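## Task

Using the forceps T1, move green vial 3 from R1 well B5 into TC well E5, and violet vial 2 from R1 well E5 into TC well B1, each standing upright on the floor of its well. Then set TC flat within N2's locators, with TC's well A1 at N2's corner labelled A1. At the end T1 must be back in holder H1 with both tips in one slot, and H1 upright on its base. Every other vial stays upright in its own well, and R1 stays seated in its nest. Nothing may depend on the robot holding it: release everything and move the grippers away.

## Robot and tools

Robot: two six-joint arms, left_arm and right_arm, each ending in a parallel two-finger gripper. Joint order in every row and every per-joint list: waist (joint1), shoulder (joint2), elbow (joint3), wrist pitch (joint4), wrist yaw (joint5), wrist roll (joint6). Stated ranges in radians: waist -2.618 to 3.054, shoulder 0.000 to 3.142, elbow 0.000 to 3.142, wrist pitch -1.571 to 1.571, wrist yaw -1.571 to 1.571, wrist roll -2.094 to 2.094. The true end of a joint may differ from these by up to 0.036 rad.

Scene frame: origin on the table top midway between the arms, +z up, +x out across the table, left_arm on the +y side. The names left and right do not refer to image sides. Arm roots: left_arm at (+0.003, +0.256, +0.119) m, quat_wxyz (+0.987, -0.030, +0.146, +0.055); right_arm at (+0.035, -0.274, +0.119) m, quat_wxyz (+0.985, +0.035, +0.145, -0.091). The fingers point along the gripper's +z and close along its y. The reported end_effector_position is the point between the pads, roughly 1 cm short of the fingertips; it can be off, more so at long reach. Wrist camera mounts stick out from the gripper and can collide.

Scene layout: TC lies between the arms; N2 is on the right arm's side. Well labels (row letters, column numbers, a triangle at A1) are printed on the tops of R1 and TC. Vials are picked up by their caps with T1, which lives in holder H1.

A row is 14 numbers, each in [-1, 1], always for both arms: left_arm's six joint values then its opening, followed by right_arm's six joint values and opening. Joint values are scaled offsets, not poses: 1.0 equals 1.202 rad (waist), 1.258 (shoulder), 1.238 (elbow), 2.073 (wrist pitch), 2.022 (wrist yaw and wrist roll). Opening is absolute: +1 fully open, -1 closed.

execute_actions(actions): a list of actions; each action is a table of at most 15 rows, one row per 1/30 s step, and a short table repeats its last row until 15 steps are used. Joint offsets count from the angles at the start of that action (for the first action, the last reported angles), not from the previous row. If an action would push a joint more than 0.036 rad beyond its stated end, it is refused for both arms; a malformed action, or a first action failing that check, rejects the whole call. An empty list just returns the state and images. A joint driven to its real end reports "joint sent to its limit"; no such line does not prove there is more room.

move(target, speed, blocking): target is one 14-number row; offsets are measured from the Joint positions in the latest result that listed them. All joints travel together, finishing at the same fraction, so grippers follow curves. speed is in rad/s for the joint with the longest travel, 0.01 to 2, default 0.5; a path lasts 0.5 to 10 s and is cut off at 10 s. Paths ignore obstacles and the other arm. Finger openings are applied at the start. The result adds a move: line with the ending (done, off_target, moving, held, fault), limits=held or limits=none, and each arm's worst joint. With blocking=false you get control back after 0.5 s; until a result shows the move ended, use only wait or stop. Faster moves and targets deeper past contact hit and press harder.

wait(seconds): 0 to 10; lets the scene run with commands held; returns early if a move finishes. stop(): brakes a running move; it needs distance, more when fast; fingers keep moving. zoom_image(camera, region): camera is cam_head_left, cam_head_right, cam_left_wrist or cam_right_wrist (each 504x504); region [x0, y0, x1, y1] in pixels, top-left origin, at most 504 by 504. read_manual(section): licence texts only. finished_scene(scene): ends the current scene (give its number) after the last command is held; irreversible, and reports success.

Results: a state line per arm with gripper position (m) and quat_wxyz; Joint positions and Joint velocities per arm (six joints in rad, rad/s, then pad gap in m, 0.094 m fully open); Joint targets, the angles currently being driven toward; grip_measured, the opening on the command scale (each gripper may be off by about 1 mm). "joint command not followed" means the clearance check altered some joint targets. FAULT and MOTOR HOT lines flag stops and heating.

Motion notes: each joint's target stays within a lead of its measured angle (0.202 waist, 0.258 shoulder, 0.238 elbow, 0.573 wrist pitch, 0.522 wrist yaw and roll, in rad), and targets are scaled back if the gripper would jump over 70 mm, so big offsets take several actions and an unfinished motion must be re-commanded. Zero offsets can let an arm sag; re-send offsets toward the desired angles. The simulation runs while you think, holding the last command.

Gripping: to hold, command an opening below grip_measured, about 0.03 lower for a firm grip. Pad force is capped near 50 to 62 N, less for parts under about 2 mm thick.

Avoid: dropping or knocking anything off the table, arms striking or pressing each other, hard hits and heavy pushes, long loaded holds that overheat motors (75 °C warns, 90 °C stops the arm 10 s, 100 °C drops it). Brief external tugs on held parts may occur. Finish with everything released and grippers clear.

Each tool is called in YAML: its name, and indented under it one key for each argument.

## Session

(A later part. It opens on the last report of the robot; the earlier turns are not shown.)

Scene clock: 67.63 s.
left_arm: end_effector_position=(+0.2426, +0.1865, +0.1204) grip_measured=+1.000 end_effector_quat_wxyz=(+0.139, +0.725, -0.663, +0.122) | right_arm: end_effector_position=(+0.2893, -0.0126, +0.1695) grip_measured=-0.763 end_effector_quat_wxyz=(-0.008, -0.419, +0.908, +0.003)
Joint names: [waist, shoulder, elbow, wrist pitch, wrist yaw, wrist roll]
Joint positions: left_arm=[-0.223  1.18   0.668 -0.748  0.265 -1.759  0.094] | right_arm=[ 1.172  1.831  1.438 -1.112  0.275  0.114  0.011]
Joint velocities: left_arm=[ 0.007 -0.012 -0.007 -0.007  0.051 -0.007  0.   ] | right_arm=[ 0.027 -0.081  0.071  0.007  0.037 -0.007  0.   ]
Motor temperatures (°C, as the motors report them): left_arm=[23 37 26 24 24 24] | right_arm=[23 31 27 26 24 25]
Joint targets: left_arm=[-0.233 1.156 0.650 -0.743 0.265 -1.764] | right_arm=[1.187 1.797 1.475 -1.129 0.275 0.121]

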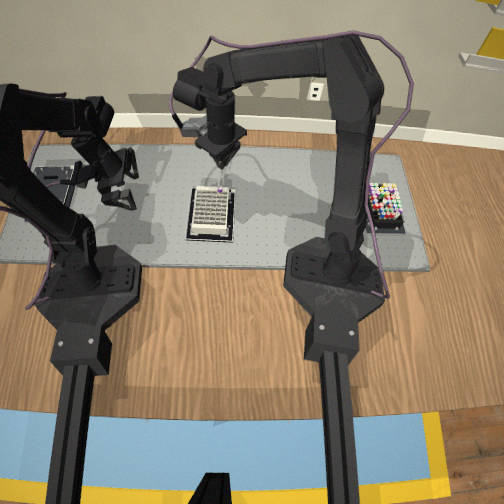

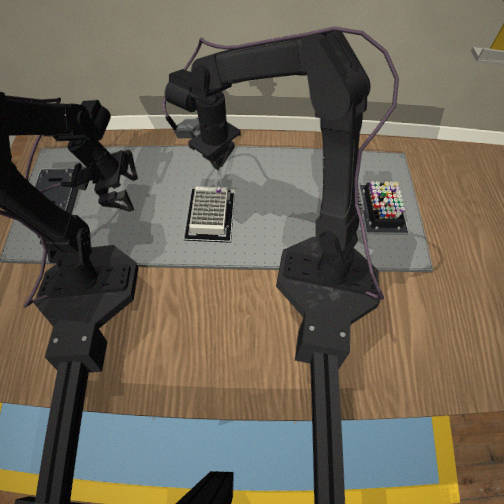

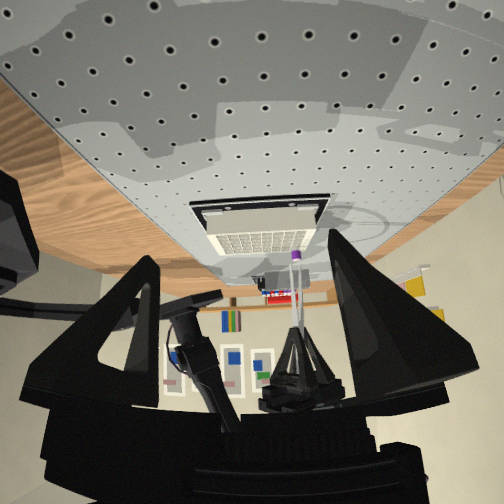

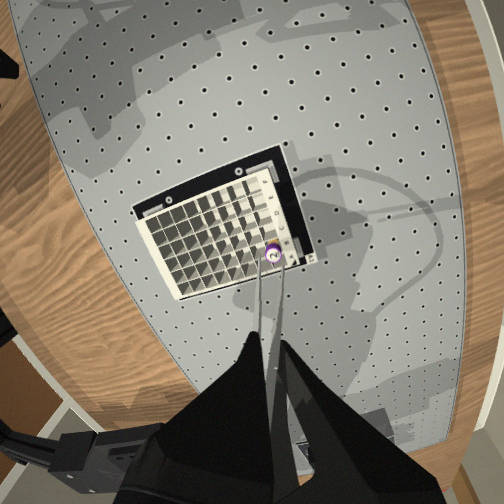

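execute_actions:
  actions:
    - [ [-0.0083,-0.0191,-0.0145,0.0024,0,-0.0025,1,-0.01565,-0.0307,0.0299,-0.004,-0.0064,0,-0.775], [-0.0083,-0.0191,-0.0145,0.0024,0,-0.0025,1,-0.03284,-0.03579,0.0299,-0.004,-0.00994,0,-0.79], [-0.0083,-0.0191,-0.0145,0.0024,0,-0.0025,1,-0.05458,-0.04283,0.0299,-0.004,-0.0141,0,-0.80], [-0.0083,-0.0191,-0.0145,0.0024,0,-0.0025,1,-0.07988,-0.05263,0.0299,-0.004,-0.0189,0,-0.80], [-0.0083,-0.0191,-0.0145,0.0024,0,-0.0025,1,-0.10972,-0.06419,0.0299,-0.004,-0.02433,0,-0.80], [-0.0083,-0.0191,-0.0145,0.0024,0,-0.0025,1,-0.14411,-0.07752,0.0299,-0.004,-0.03039,0,-0.80], [-0.0083,-0.0191,-0.0145,0.0024,0,-0.0025,1,-0.18305,-0.0926,0.0299,-0.004,-0.03708,0,-0.80], [-0.0083,-0.0191,-0.0145,0.0024,0,-0.0025,1,-0.22654,-0.10946,0.0299,-0.004,-0.0444,0,-0.80], [-0.0083,-0.0191,-0.0145,0.0024,0,-0.0025,1,-0.27457,-0.12807,0.0299,-0.004,-0.05236,0,-0.80], [-0.0083,-0.0191,-0.0145,0.0024,0,-0.0025,1,-0.32716,-0.14845,0.0299,-0.004,-0.06094,0,-0.80], [-0.0083,-0.0191,-0.0145,0.0024,0,-0.0025,1,-0.37265,-0.16608,0.0299,-0.004,-0.06725,0,-0.80], [-0.0083,-0.0191,-0.0145,0.0024,0,-0.0025,1,-0.41814,-0.1837,0.0299,-0.004,-0.07357,0,-0.80], [-0.0083,-0.0191,-0.0145,0.0024,0,-0.0025,1,-0.46363,-0.20133,0.0299,-0.004,-0.07988,0,-0.80], [-0.0083,-0.0191,-0.0145,0.0024,0,-0.0025,1,-0.50912,-0.21896,0.0299,-0.004,-0.08619,0,-0.80], [-0.0083,-0.0191,-0.0145,0.0024,0,-0.0025,1,-0.55461,-0.23658,0.0299,-0.004,-0.0925,0,-0.80] ]
    - [ [-0.0083,-0.0191,-0.0145,0.0024,0,-0.0025,1,-0.12928,-0.07306,0.02,0,-0.03348,-0.01839,-0.80], [-0.0083,-0.0191,-0.0145,0.0024,0,-0.0025,1,-0.17477,-0.09069,0.01,0,-0.03979,-0.02702,-0.80], [-0.0083,-0.0191,-0.0145,0.0024,0,-0.0025,1,-0.22026,-0.10731,0,0,-0.04611,-0.0353,-0.80], [-0.0083,-0.0191,-0.0145,0.0024,0,-0.0025,1,-0.26575,-0.12494,-0.008,0,-0.05242,-0.04156,-0.80], [-0.0083,-0.0191,-0.0145,0.0024,0,-0.0025,1,-0.31124,-0.14157,-0.01602,0,-0.05873,-0.04664,-0.80], [-0.0083,-0.0191,-0.0145,0.0024,0,-0.0025,1,-0.35673,-0.1592,-0.02258,0,-0.06504,-0.05171,-0.80], [-0.0083,-0.0191,-0.0145,0.0024,0,-0.0025,1,-0.40222,-0.17018,-0.03098,0,-0.07136,-0.05678,-0.80], [-0.0083,-0.0191,-0.0145,0.0024,0,-0.0025,1,-0.44771,-0.17997,-0.04123,0,-0.07767,-0.06186,-0.80], [-0.0083,-0.0191,-0.0145,0.0024,0,-0.0025,1,-0.4932,-0.18704,-0.05331,0,-0.08398,-0.06693,-0.80], [-0.0083,-0.0191,-0.0145,0.0024,0,-0.0025,1,-0.53869,-0.19189,-0.06725,0,-0.09029,-0.07054,-0.80], [-0.0083,-0.0191,-0.0145,0.0024,0,-0.0025,1,-0.58418,-0.19189,-0.08302,0,-0.0966,-0.07099,-0.80], [-0.0083,-0.0191,-0.0145,0.0024,0,-0.0025,1,-0.62967,-0.19189,-0.10064,0,-0.10292,-0.06913,-0.80], [-0.0083,-0.0191,-0.0145,0.0024,0,-0.0025,1,-0.67516,-0.19189,-0.11538,0,-0.10923,-0.0662,-0.80], [-0.0083,-0.0191,-0.0145,0.0024,0,-0.0025,1,-0.72065,-0.19189,-0.13012,0,-0.11554,-0.06502,-0.80], [-0.0083,-0.0191,-0.0145,0.0024,0,-0.0025,1,-0.76614,-0.19189,-0.14486,0,-0.12185,-0.06034,-0.80] ]
    - [ [-0.0083,-0.0191,-0.0145,0.0024,0,-0.0025,1,-0.12928,-0.016,-0.05199,0.01384,-0.03348,-0.002,-0.80], [-0.0083,-0.0191,-0.0145,0.0024,0,-0.0025,1,-0.17477,-0.016,-0.06673,0.01722,-0.03979,-0.002,-0.80], [-0.0083,-0.0191,-0.0145,0.0024,0,-0.0025,1,-0.22026,-0.016,-0.08147,0.02046,-0.04611,-0.002,-0.80], [-0.0083,-0.0191,-0.0145,0.0024,0,-0.0025,1,-0.2541,-0.016,-0.09621,0.0229,-0.04952,-0.002,-0.80], [-0.0083,-0.0191,-0.0145,0.0024,0,-0.0025,1,-0.2834,-0.016,-0.11096,0.02489,-0.05229,-0.002,-0.80], [-0.0083,-0.0191,-0.0145,0.0024,0,-0.0025,1,-0.30814,-0.016,-0.12098,0.02687,-0.05444,-0.002,-0.80], [-0.0083,-0.0191,-0.0145,0.0024,0,-0.0025,1,-0.32834,-0.016,-0.12916,0.02886,-0.05596,-0.002,-0.80], [-0.0083,-0.0191,-0.0145,0.0024,0,-0.0025,1,-0.34399,-0.016,-0.1355,0.03084,-0.05684,-0.002,-0.80], [-0.0083,-0.0191,-0.0145,0.0024,0,-0.0025,1,-0.354,-0.016,-0.13956,0.03283,-0.05709,-0.002,-0.80], [-0.0083,-0.0191,-0.0145,0.0024,0,-0.0025,1,-0.354,-0.016,-0.13956,0.03424,-0.05671,-0.002,-0.79], [-0.0083,-0.0191,-0.0145,0.0024,0,-0.0025,1,-0.354,-0.016,-0.13956,0.03441,-0.0557,-0.002,-0.775], [-0.0083,-0.0191,-0.0145,0.0024,0,-0.0025,1,-0.354,-0.016,-0.13956,0.03368,-0.05406,-0.002,-0.762], [-0.0083,-0.0191,-0.0145,0.0024,0,-0.0025,1,-0.354,-0.016,-0.13956,0.03254,-0.05179,-0.002,-0.762], [-0.0083,-0.0191,-0.0145,0.0024,0,-0.0025,1,-0.354,-0.016,-0.13956,0.03208,-0.05179,-0.002,-0.762], [-0.0083,-0.0191,-0.0145,0.0024,0,-0.0025,1,-0.354,-0.016,-0.13956,0.03025,-0.05179,-0.002,-0.762] ]

zoom_image:
  camera: "cam_right_wrist"
  region: [222, 200, 322, 300]

Scene clock: 75.63 s.
left_arm: end_effector_position=(+0.2426, +0.1865, +0.1204) grip_measured=+1.000 end_effector_quat_wxyz=(+0.139, +0.725, -0.663, +0.122) | right_arm: end_effector_position=(+0.2750, -0.4842, +0.1779) grip_measured=-0.764 end_effector_quat_wxyz=(+0.004, +0.397, +0.918, -0.012)
Joint names: [waist, shoulder, elbow, wrist pitch, wrist yaw, wrist roll]
Joint positions: left_arm=[-0.223  1.18   0.668 -0.748  0.265 -1.759  0.094] | right_arm=[-0.655  1.381  1.152 -1.062 -0.126 -0.001  0.011]
Joint velocities: left_arm=[ 0.007  0.007 -0.012  0.037  0.037 -0.007  0.   ] | right_arm=[-0.012 -0.012 -0.012  0.051 -0.11  -0.007 -0.001]
Motor temperatures (°C, as the motors report them): left_arm=[23 36 26 24 24 24] | right_arm=[23 32 28 26 24 25]
Joint targets: left_arm=[-0.233 1.156 0.650 -0.743 0.265 -1.764] | right_arm=[-0.661 1.361 1.143 -1.042 -0.140 -0.005]

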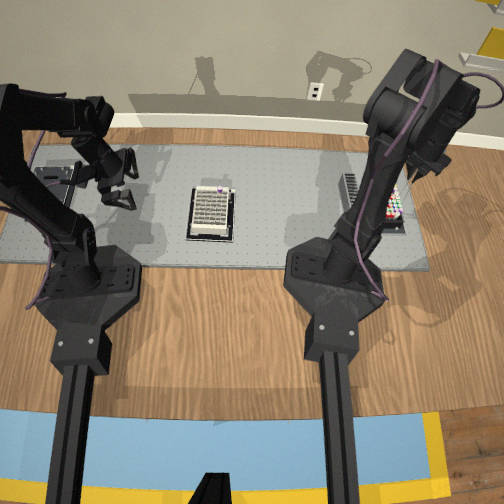

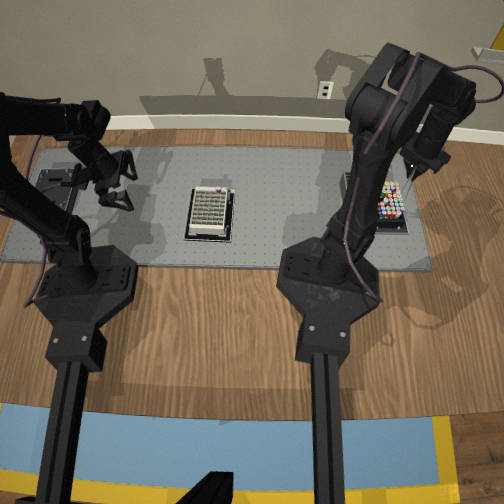

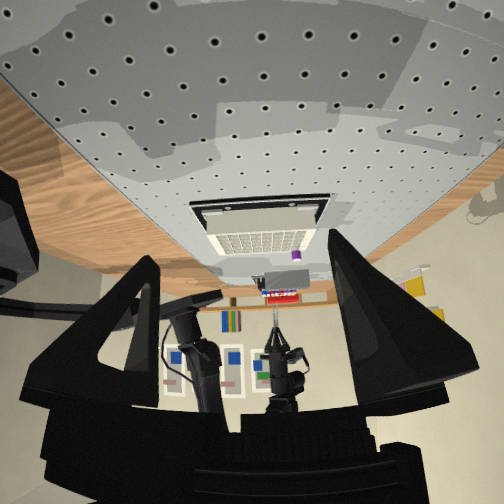

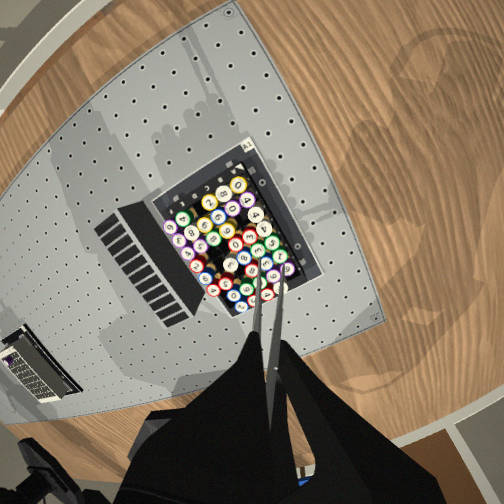

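Region (222, 200, 322, 300) of cam_right_wrist's 504x504 image, scaled by 5.040, with more detail than that image has.

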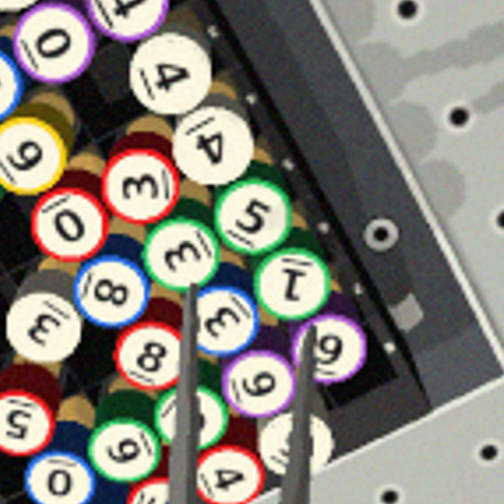

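execute_actions:
  actions:
    - [ [-0.0083,-0.0191,-0.0145,0.0024,0,-0.0025,1,0.0108,0.0095,-0.01295,0.01285,-0.0072,-0.002,-0.762], [-0.0083,-0.0191,-0.0145,0.0024,0,-0.0025,1,0.0117,0.0103,-0.01488,0.01549,-0.00765,-0.002,-0.762], [-0.0083,-0.0191,-0.0145,0.0024,0,-0.0025,1,0.01332,0.0111,-0.01697,0.01802,-0.00907,-0.002,-0.762], [-0.0083,-0.0191,-0.0145,0.0024,0,-0.0025,1,0.01525,0.01208,-0.01885,0.01993,-0.01014,-0.002,-0.762], [-0.0083,-0.0191,-0.0145,0.0024,0,-0.0025,1,0.01703,0.01376,-0.02057,0.02148,-0.01101,-0.002,-0.762], [-0.0083,-0.0191,-0.0145,0.0024,0,-0.0025,1,0.0188,0.01543,-0.02229,0.02303,-0.01188,-0.002,-0.762], [-0.0083,-0.0191,-0.0145,0.0024,0,-0.0025,1,0.02058,0.01711,-0.02402,0.02458,-0.01275,-0.002,-0.762], [-0.0083,-0.0191,-0.0145,0.0024,0,-0.0025,1,0.02235,0.01878,-0.02574,0.02613,-0.01361,-0.002,-0.762], [-0.0083,-0.0191,-0.0145,0.0024,0,-0.0025,1,0.02413,0.02046,-0.02746,0.02768,-0.01448,-0.002,-0.762], [-0.0083,-0.0191,-0.0145,0.0024,0,-0.0025,1,0.02564,0.02189,-0.02894,0.02878,-0.0151,-0.002,-0.762], [-0.0083,-0.0191,-0.0145,0.0024,0,-0.0025,1,0.02637,0.02258,-0.02964,0.02892,-0.01518,-0.002,-0.762], [-0.0083,-0.0191,-0.0145,0.0024,0,-0.0025,1,0.02637,0.02258,-0.02964,0.02835,-0.01486,-0.002,-0.762], [-0.0083,-0.0191,-0.0145,0.0024,0,-0.0025,1,0.02637,0.02258,-0.02964,0.02745,-0.01436,-0.002,-0.762], [-0.0083,-0.0191,-0.0145,0.0024,0,-0.0025,1,0.02637,0.02258,-0.02964,0.02709,-0.01415,-0.002,-0.762], [-0.0083,-0.0191,-0.0145,0.0024,0,-0.0025,1,0.02637,0.02258,-0.02964,0.02566,-0.01335,-0.002,-0.762] ]

zoom_image:
  camera: "cam_right_wrist"
  region: [237, 225, 307, 295]

zoom_image:
  camera: "cam_head_right"
  region: [365, 160, 425, 230]

Scene clock: 77.23 s.
left_arm: end_effector_position=(+0.2426, +0.1865, +0.1204) grip_measured=+1.000 end_effector_quat_wxyz=(+0.139, +0.725, -0.663, +0.122) | right_arm: end_effector_position=(+0.2810, -0.4773, +0.1652) grip_measured=-0.763 end_effector_quat_wxyz=(+0.002, +0.387, +0.922, +0.004)
Joint names: [waist, shoulder, elbow, wrist pitch, wrist yaw, wrist roll]
Joint positions: left_arm=[-0.223  1.18   0.668 -0.748  0.265 -1.759  0.094] | right_arm=[-0.63   1.404  1.127 -1.027 -0.147 -0.001  0.011]
Joint velocities: left_arm=[-0.012  0.007 -0.012 -0.022 -0.051  0.066  0.   ] | right_arm=[ 0.022 -0.007 -0.002 -0.007 -0.066 -0.022  0.   ]
Motor temperatures (°C, as the motors report them): left_arm=[23 36 26 24 24 24] | right_arm=[23 32 28 26 24 25]
Joint targets: left_arm=[-0.233 1.156 0.650 -0.743 0.265 -1.764] | right_arm=[-0.623 1.409 1.115 -1.009 -0.154 -0.005]

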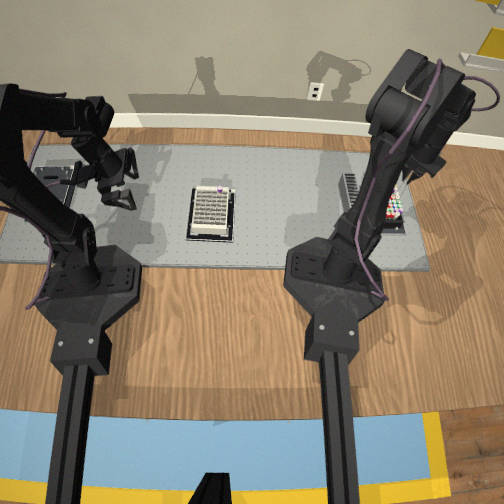

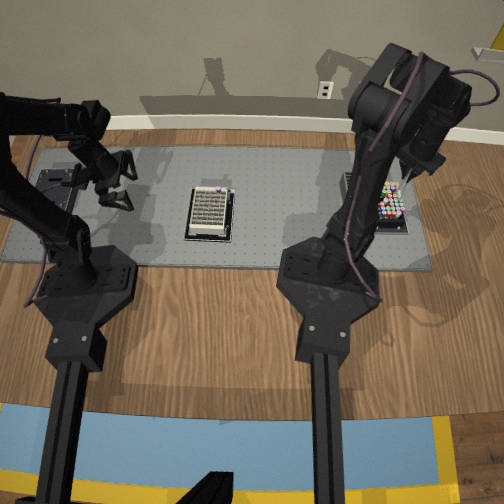

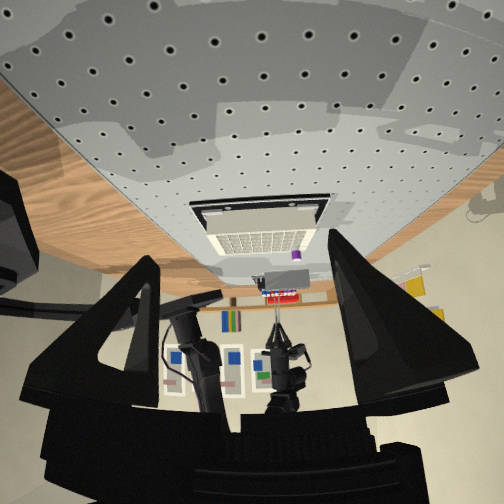

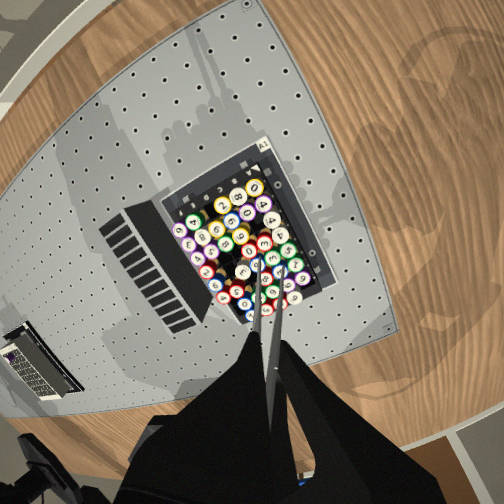

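Region (237, 225, 307, 295) of cam_right_wrist's 504x504 image, scaled by 7.200, with more detail than that image has.

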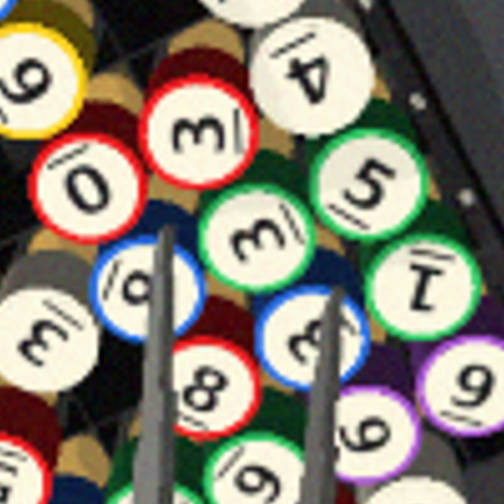

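Region (365, 160, 425, 230) of cam_head_right's 504x504 image, scaled by 7.200, with more detail than that image has; it fills the left 432 columns of this view, and the rest is white.

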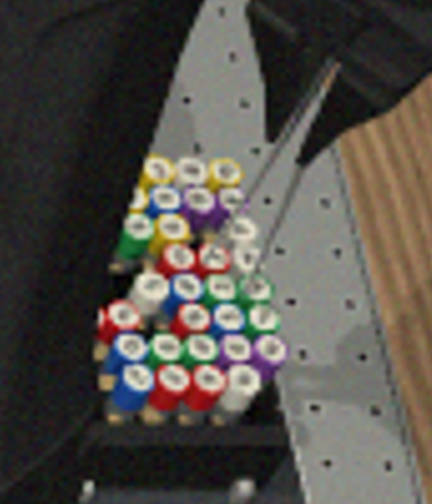

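execute_actions:
  actions:
    - [ [-0.0083,-0.0191,-0.0145,0.0024,0,-0.0025,1,0.00661,0.008,-0.01344,0.01439,-0.002,-0.0158,-0.762], [-0.0083,-0.0191,-0.0145,0.0024,0,-0.0025,1,0.00691,0.0085,-0.01607,0.01795,-0.002,-0.0218,-0.762], [-0.0083,-0.0191,-0.0145,0.0024,0,-0.0025,1,0.00722,0.009,-0.01892,0.02137,-0.002,-0.0267,-0.762], [-0.0083,-0.0191,-0.0145,0.0024,0,-0.0025,1,0.00751,0.0095,-0.02147,0.02395,-0.002,-0.0297,-0.762], [-0.0083,-0.0191,-0.0145,0.0024,0,-0.0025,1,0.00777,0.01006,-0.02382,0.02604,-0.002,-0.0297,-0.762], [-0.0083,-0.0191,-0.0145,0.0024,0,-0.0025,1,0.0085,0.01103,-0.02617,0.02814,-0.002,-0.0277,-0.762], [-0.0083,-0.0191,-0.0145,0.0024,0,-0.0025,1,0.0095,0.012,-0.02852,0.03023,-0.002,-0.0257,-0.762], [-0.0083,-0.0191,-0.0145,0.0024,0,-0.0025,1,0.0105,0.01298,-0.03086,0.03232,-0.002,-0.0237,-0.762], [-0.0083,-0.0191,-0.0145,0.0024,0,-0.0025,1,0.0095,0.01395,-0.03321,0.03441,-0.002,-0.0237,-0.762], [-0.0083,-0.0191,-0.0145,0.0024,0,-0.0025,1,0.00904,0.01478,-0.03522,0.0359,-0.002,-0.0237,-0.762], [-0.0083,-0.0191,-0.0145,0.0024,0,-0.0025,1,0.009,0.01518,-0.03619,0.03609,-0.002,-0.0237,-0.762], [-0.0083,-0.0191,-0.0145,0.0024,0,-0.0025,1,0.009,0.01518,-0.03619,0.03532,-0.002,-0.0237,-0.762], [-0.0083,-0.0191,-0.0145,0.0024,0,-0.0025,1,0.009,0.01518,-0.03619,0.03411,-0.002,-0.0237,-0.762], [-0.0083,-0.0191,-0.0145,0.0024,0,-0.0025,1,0.009,0.01518,-0.03619,0.03362,-0.002,-0.0237,-0.762], [-0.0083,-0.0191,-0.0145,0.0024,0,-0.0025,1,0.009,0.01518,-0.03619,0.03169,-0.002,-0.0237,-0.762] ]

zoom_image:
  camera: "cam_right_wrist"
  region: [237, 225, 307, 295]

zoom_image:
  camera: "cam_head_right"
  region: [365, 160, 425, 230]

Scene clock: 79.03 s.
left_arm: end_effector_position=(+0.2426, +0.1865, +0.1204) grip_measured=+1.000 end_effector_quat_wxyz=(+0.139, +0.725, -0.663, +0.122) | right_arm: end_effector_position=(+0.2813, -0.4782, +0.1547) grip_measured=-0.763 end_effector_quat_wxyz=(+0.005, +0.366, +0.930, +0.003)
Joint names: [waist, shoulder, elbow, wrist pitch, wrist yaw, wrist roll]
Joint positions: left_arm=[-0.223  1.18   0.668 -0.748  0.265 -1.759  0.094] | right_arm=[-0.627  1.415  1.097 -0.979 -0.147 -0.041  0.011]
Joint velocities: left_arm=[-0.012 -0.042  0.012 -0.037  0.022  0.051  0.   ] | right_arm=[-0.022  0.032 -0.027  0.037  0.007 -0.022 -0.001]
Motor temperatures (°C, as the motors report them): left_arm=[23 36 26 24 24 24] | right_arm=[23 32 28 26 24 25]
Joint targets: left_arm=[-0.233 1.156 0.650 -0.743 0.265 -1.764] | right_arm=[-0.619 1.423 1.083 -0.961 -0.151 -0.049]

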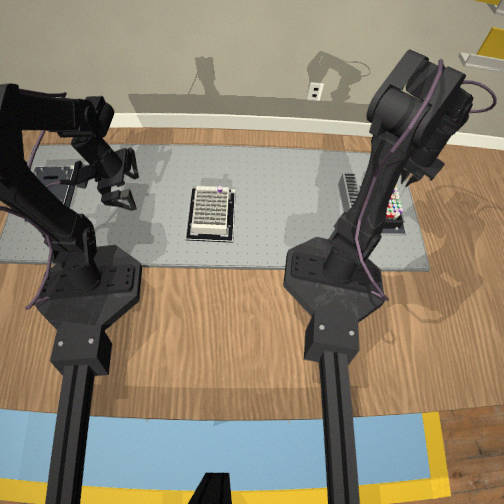

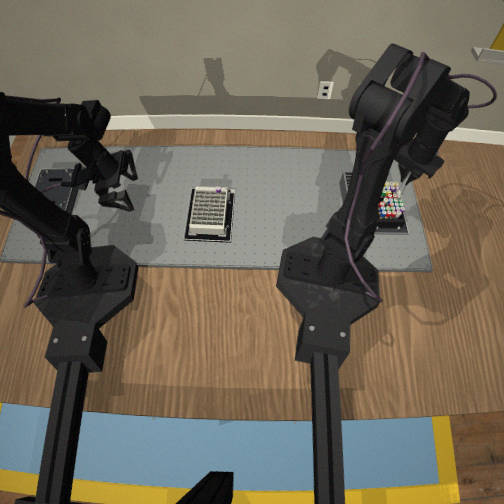

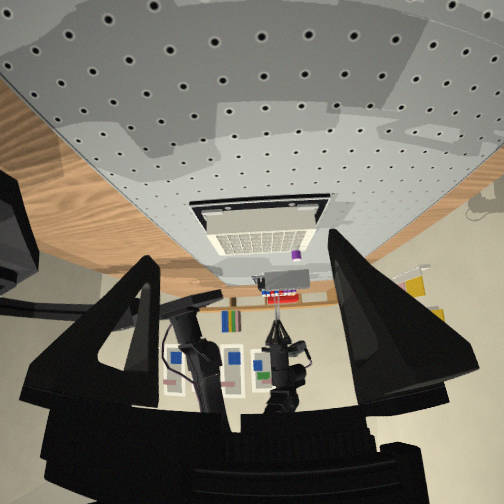

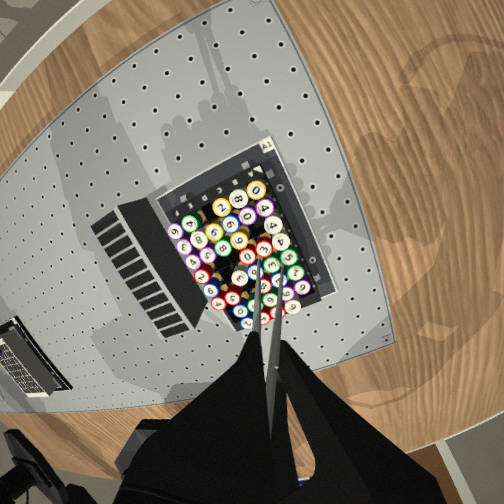

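Region (237, 225, 307, 295) of cam_right_wrist's 504x504 image, scaled by 7.200, with more detail than that image has.

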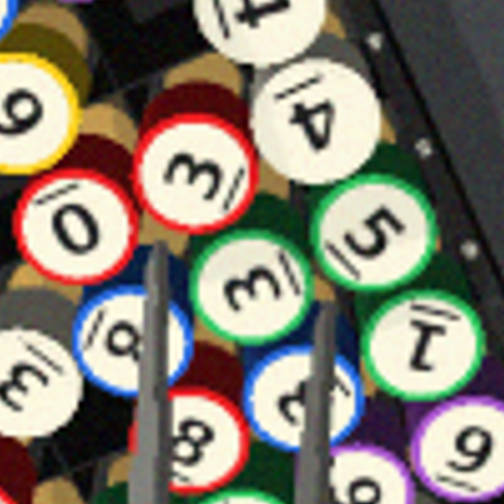

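Region (365, 160, 425, 230) of cam_head_right's 504x504 image, scaled by 7.200, with more detail than that image has; it fills the left 432 columns of this view, and the rest is white.

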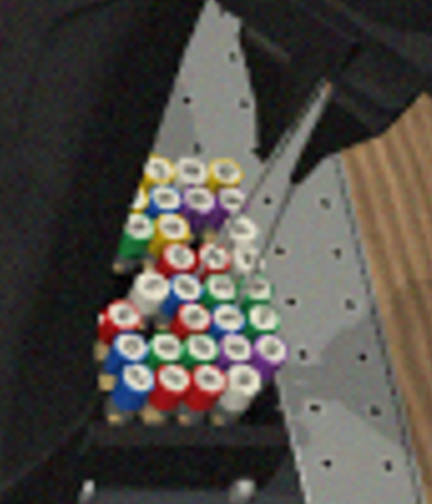

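execute_actions:
  actions: []

Scene clock: 80.27 s.
left_arm: end_effector_position=(+0.2426, +0.1865, +0.1204) grip_measured=+1.000 end_effector_quat_wxyz=(+0.139, +0.725, -0.663, +0.122) | right_arm: end_effector_position=(+0.2813, -0.4782, +0.1545) grip_measured=-0.763 end_effector_quat_wxyz=(+0.005, +0.366, +0.930, +0.003)
Joint names: [waist, shoulder, elbow, wrist pitch, wrist yaw, wrist roll]
Joint positions: left_arm=[-0.223  1.18   0.668 -0.748  0.265 -1.759  0.094] | right_arm=[-0.627  1.415  1.096 -0.978 -0.147 -0.041  0.011]
Joint velocities: left_arm=[-0.007 -0.012 -0.012 -0.037  0.007 -0.007  0.   ] | right_arm=[ 0.007 -0.007 -0.012  0.007  0.007 -0.051  0.001]
Motor temperatures (°C, as the motors report them): left_arm=[23 36 26 24 24 24] | right_arm=[23 32 27 26 24 25]
Joint targets: left_arm=[-0.233 1.156 0.650 -0.743 0.265 -1.764] | right_arm=[-0.619 1.423 1.083 -0.961 -0.151 -0.049]

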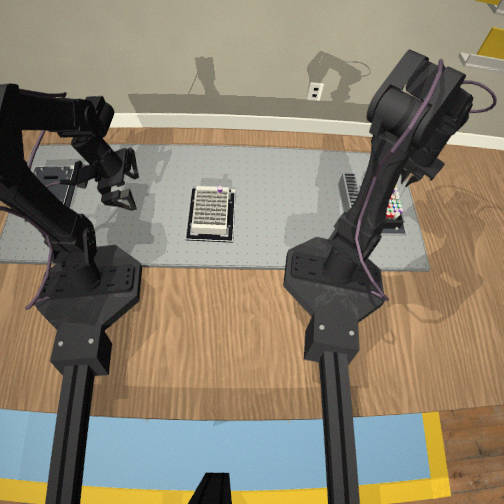

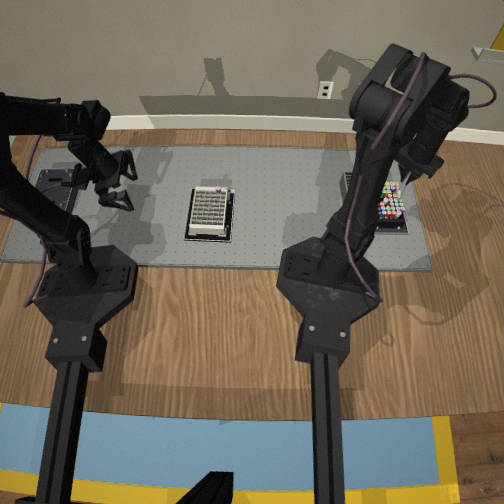

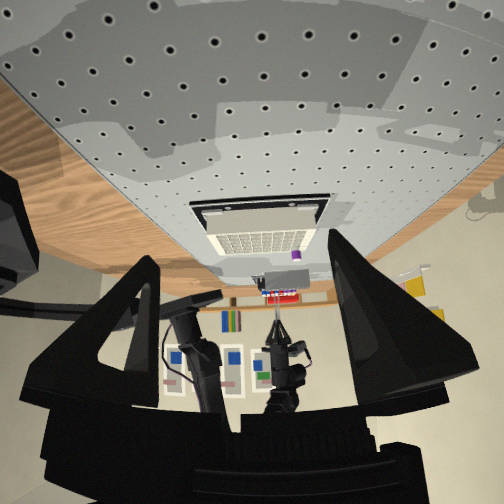

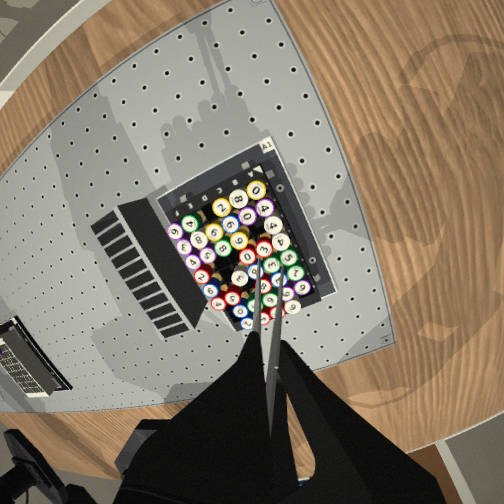

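zoom_image:
  camera: "cam_right_wrist"
  region: [240, 235, 300, 295]

Region (240, 235, 300, 295) of cam_right_wrist's 504x504 image, scaled by 8.400, with more detail than that image has.

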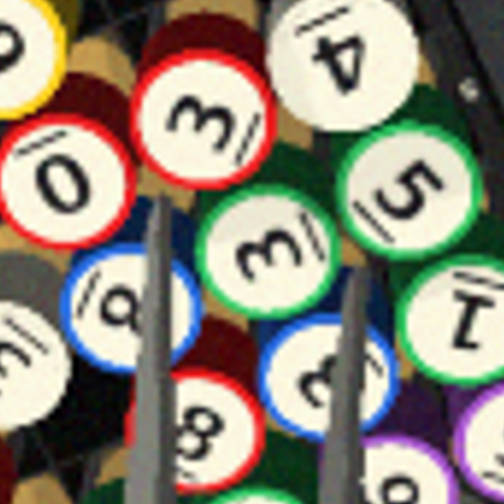

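execute_actions:
  actions:
    - [[-0.0083,-0.0191,-0.0145,0.0024,0,-0.0025,1,0.0067,0.0064,-0.0105,0.0082,-0.002,-0.004,-0.775],[-0.0083,-0.0191,-0.0145,0.0024,0,-0.0025,1,0.0067,0.0064,-0.0105,0.0082,-0.002,-0.004,-0.788],[-0.0083,-0.0191,-0.0145,0.0024,0,-0.0025,1,0.0067,0.0064,-0.0105,0.0082,-0.002,-0.004,-0.80],[-0.0083,-0.0191,-0.0145,0.0024,0,-0.0025,1,0.0067,0.0064,-0.0105,0.0082,-0.002,-0.004,-0.81],[-0.0083,-0.0191,-0.0145,0.0024,0,-0.0025,1,0.0067,0.0064,-0.0105,0.0082,-0.002,-0.004,-0.82],[-0.0083,-0.0191,-0.0145,0.0024,0,-0.0025,1,0.0067,0.0064,-0.0105,0.0082,-0.002,-0.004,-0.829],[-0.0083,-0.0191,-0.0145,0.0024,0,-0.0025,1,0.0067,0.0064,-0.0105,0.0082,-0.002,-0.004,-0.837],[-0.0083,-0.0191,-0.0145,0.0024,0,-0.0025,1,0.0067,0.0064,-0.0105,0.0082,-0.002,-0.004,-0.844],[-0.0083,-0.0191,-0.0145,0.0024,0,-0.0025,1,0.0067,0.0064,-0.0105,0.0082,-0.002,-0.004,-0.85],[-0.0083,-0.0191,-0.0145,0.0024,0,-0.0025,1,0.0067,0.0064,-0.0105,0.0082,-0.002,-0.004,-0.856],[-0.0083,-0.0191,-0.0145,0.0024,0,-0.0025,1,0.0067,0.0064,-0.0105,0.0082,-0.002,-0.004,-0.861],[-0.0083,-0.0191,-0.0145,0.0024,0,-0.0025,1,0.0067,0.0064,-0.0105,0.0082,-0.002,-0.004,-0.865]]

zoom_image:
  camera: "cam_right_wrist"
  region: [240, 235, 300, 295]

Scene clock: 81.47 s.
left_arm: end_effector_position=(+0.2426, +0.1865, +0.1204) grip_measured=+1.000 end_effector_quat_wxyz=(+0.139, +0.725, -0.663, +0.122) | right_arm: end_effector_position=(+0.2813, -0.4782, +0.1545) grip_measured=-0.856 end_effector_quat_wxyz=(+0.005, +0.366, +0.931, +0.003)
Joint names: [waist, shoulder, elbow, wrist pitch, wrist yaw, wrist roll]
Joint positions: left_arm=[-0.223  1.18   0.668 -0.748  0.265 -1.759  0.094] | right_arm=[-0.627  1.415  1.096 -0.978 -0.147 -0.042  0.007]
Joint velocities: left_arm=[-0.002 -0.007  0.017  0.066 -0.051 -0.007  0.   ] | right_arm=[ 0.022 -0.012 -0.007  0.022  0.007 -0.007 -0.   ]
Motor temperatures (°C, as the motors report them): left_arm=[23 36 26 24 24 24] | right_arm=[23 31 27 26 24 25]
Joint targets: left_arm=[-0.233 1.156 0.650 -0.743 0.265 -1.764] | right_arm=[-0.619 1.423 1.083 -0.961 -0.151 -0.050]

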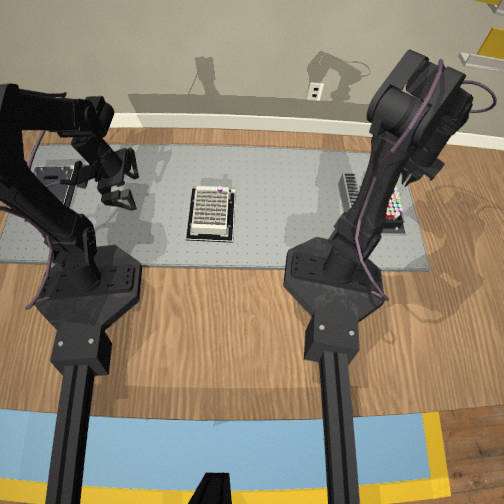

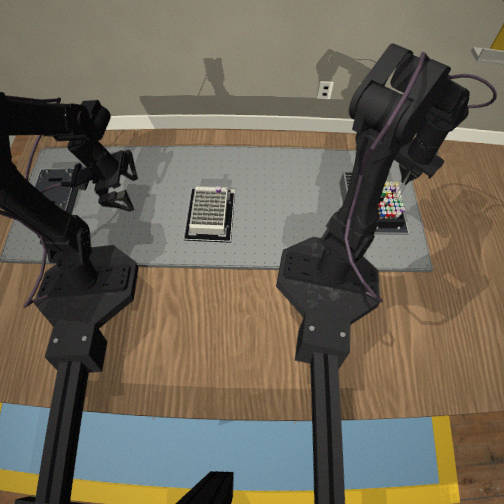

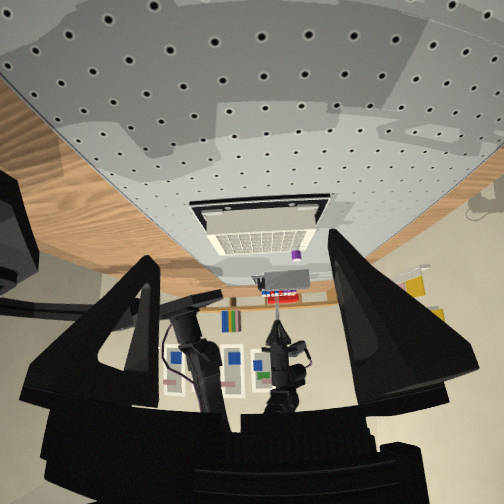

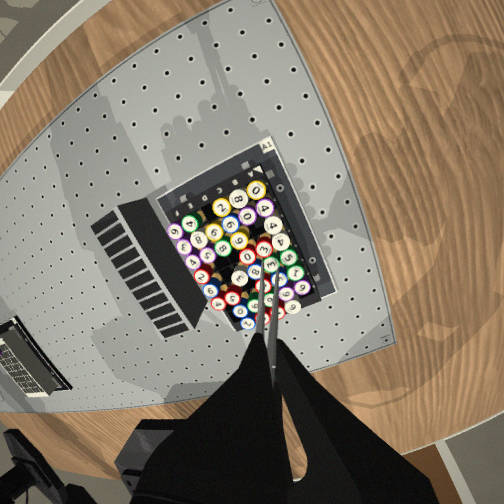

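Region (240, 235, 300, 295) of cam_right_wrist's 504x504 image, scaled by 8.400, with more detail than that image has.

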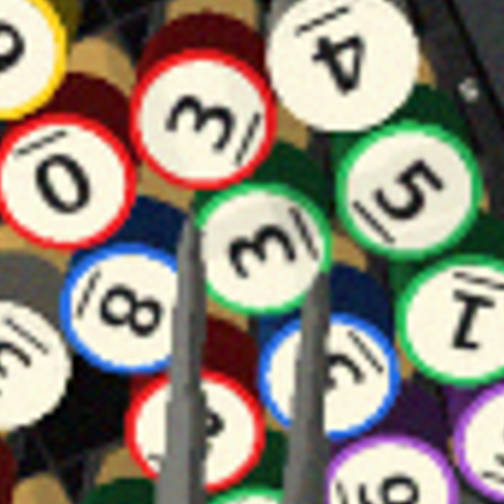

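execute_actions:
  actions:
    - [[-0.0083,-0.0191,-0.0145,0.0024,0,-0.0025,1,-0.0119,-0.0249,0.0357,-0.0245,-0.0041,-0.004,-0.865],[-0.0083,-0.0191,-0.0145,0.0024,0,-0.0025,1,-0.0135,-0.0276,0.0436,-0.0342,-0.0044,-0.004,-0.865],[-0.0083,-0.0191,-0.0145,0.0024,0,-0.0025,1,-0.0151,-0.0305,0.0520,-0.0435,-0.0048,-0.004,-0.865],[-0.0083,-0.0191,-0.0145,0.0024,0,-0.0025,1,-0.0166,-0.0331,0.0596,-0.0506,-0.0050,-0.004,-0.865],[-0.0083,-0.0191,-0.0145,0.0024,0,-0.0025,1,-0.0179,-0.0355,0.0665,-0.0563,-0.0053,-0.004,-0.865],[-0.0083,-0.0191,-0.0145,0.0024,0,-0.0025,1,-0.0193,-0.0379,0.0735,-0.0620,-0.0055,-0.004,-0.865],[-0.0083,-0.0191,-0.0145,0.0024,0,-0.0025,1,-0.0207,-0.0403,0.0804,-0.0677,-0.0057,-0.004,-0.865],[-0.0083,-0.0191,-0.0145,0.0024,0,-0.0025,1,-0.0220,-0.0427,0.0874,-0.0734,-0.0059,-0.004,-0.865],[-0.0083,-0.0191,-0.0145,0.0024,0,-0.0025,1,-0.0234,-0.0451,0.0943,-0.0792,-0.0061,-0.004,-0.865],[-0.0083,-0.0191,-0.0145,0.0024,0,-0.0025,1,-0.0246,-0.0472,0.1003,-0.0832,-0.0063,-0.004,-0.865],[-0.0083,-0.0191,-0.0145,0.0024,0,-0.0025,1,-0.0251,-0.0482,0.1032,-0.0837,-0.0063,-0.004,-0.865],[-0.0083,-0.0191,-0.0145,0.0024,0,-0.0025,1,-0.0251,-0.0482,0.1032,-0.0816,-0.0062,-0.004,-0.865],[-0.0083,-0.0191,-0.0145,0.0024,0,-0.0025,1,-0.0251,-0.0482,0.1032,-0.0783,-0.0061,-0.004,-0.865],[-0.0083,-0.0191,-0.0145,0.0024,0,-0.0025,1,-0.0251,-0.0482,0.1032,-0.0770,-0.0060,-0.004,-0.865],[-0.0083,-0.0191,-0.0145,0.0024,0,-0.0025,1,-0.0251,-0.0482,0.1032,-0.0717,-0.0058,-0.004,-0.865]]

zoom_image:
  camera: "cam_right_wrist"
  region: [240, 225, 300, 285]

Scene clock: 85.70 s.
left_arm: end_effector_position=(+0.2426, +0.1865, +0.1204) grip_measured=+1.000 end_effector_quat_wxyz=(+0.139, +0.725, -0.663, +0.122) | right_arm: end_effector_position=(+0.2811, -0.4778, +0.1875) grip_measured=-0.856 end_effector_quat_wxyz=(+0.005, +0.374, +0.928, +0.003)
Joint names: [waist, shoulder, elbow, wrist pitch, wrist yaw, wrist roll]
Joint positions: left_arm=[-0.223  1.18   0.668 -0.748  0.265 -1.759  0.094] | right_arm=[-0.644  1.379  1.192 -1.112 -0.151 -0.043  0.007]
Joint velocities: left_arm=[-0.002  0.007 -0.007  0.022 -0.037  0.022  0.   ] | right_arm=[ 0.012  0.002  0.012  0.007 -0.037  0.022  0.   ]
Motor temperatures (°C, as the motors report them): left_arm=[23 36 26 24 24 24] | right_arm=[23 31 27 26 24 25]
Joint targets: left_arm=[-0.233 1.156 0.650 -0.743 0.265 -1.764] | right_arm=[-0.657 1.355 1.224 -1.127 -0.158 -0.050]

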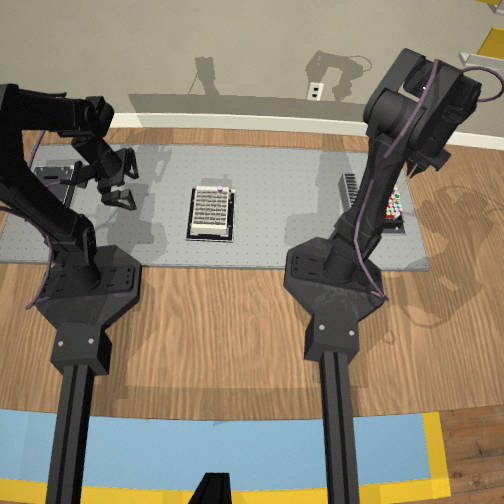

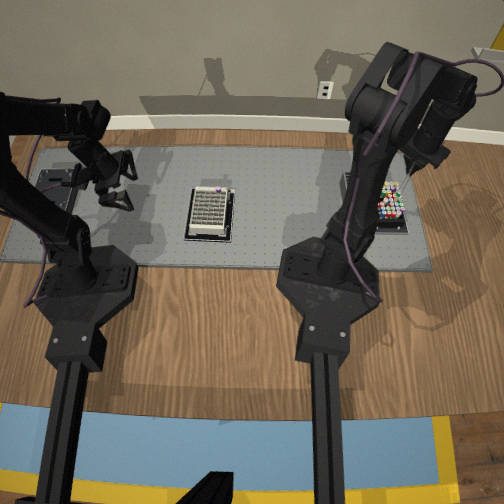

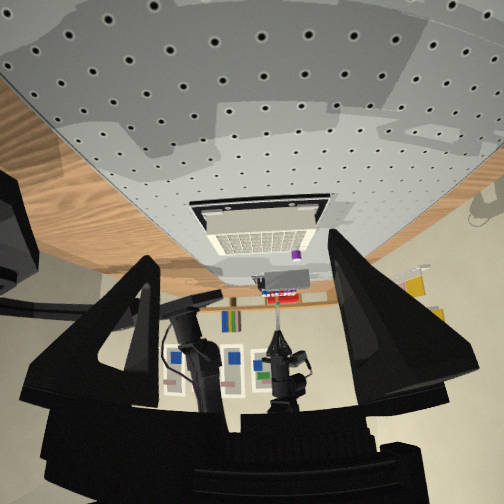

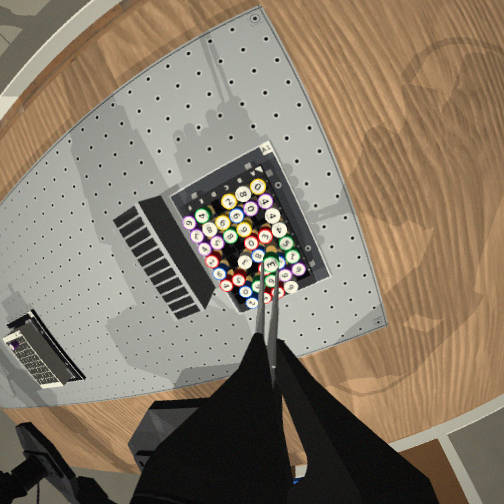

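Region (240, 225, 300, 285) of cam_right_wrist's 504x504 image, scaled by 8.400, with more detail than that image has.

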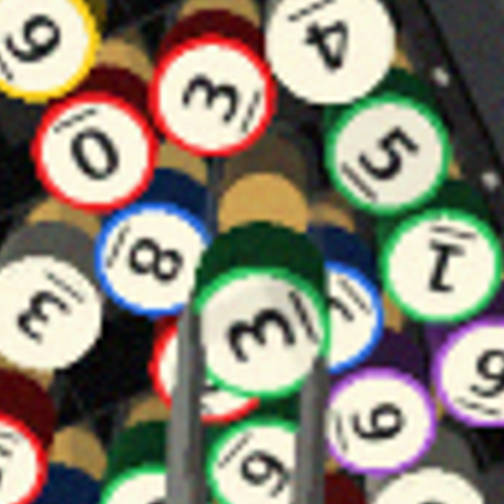

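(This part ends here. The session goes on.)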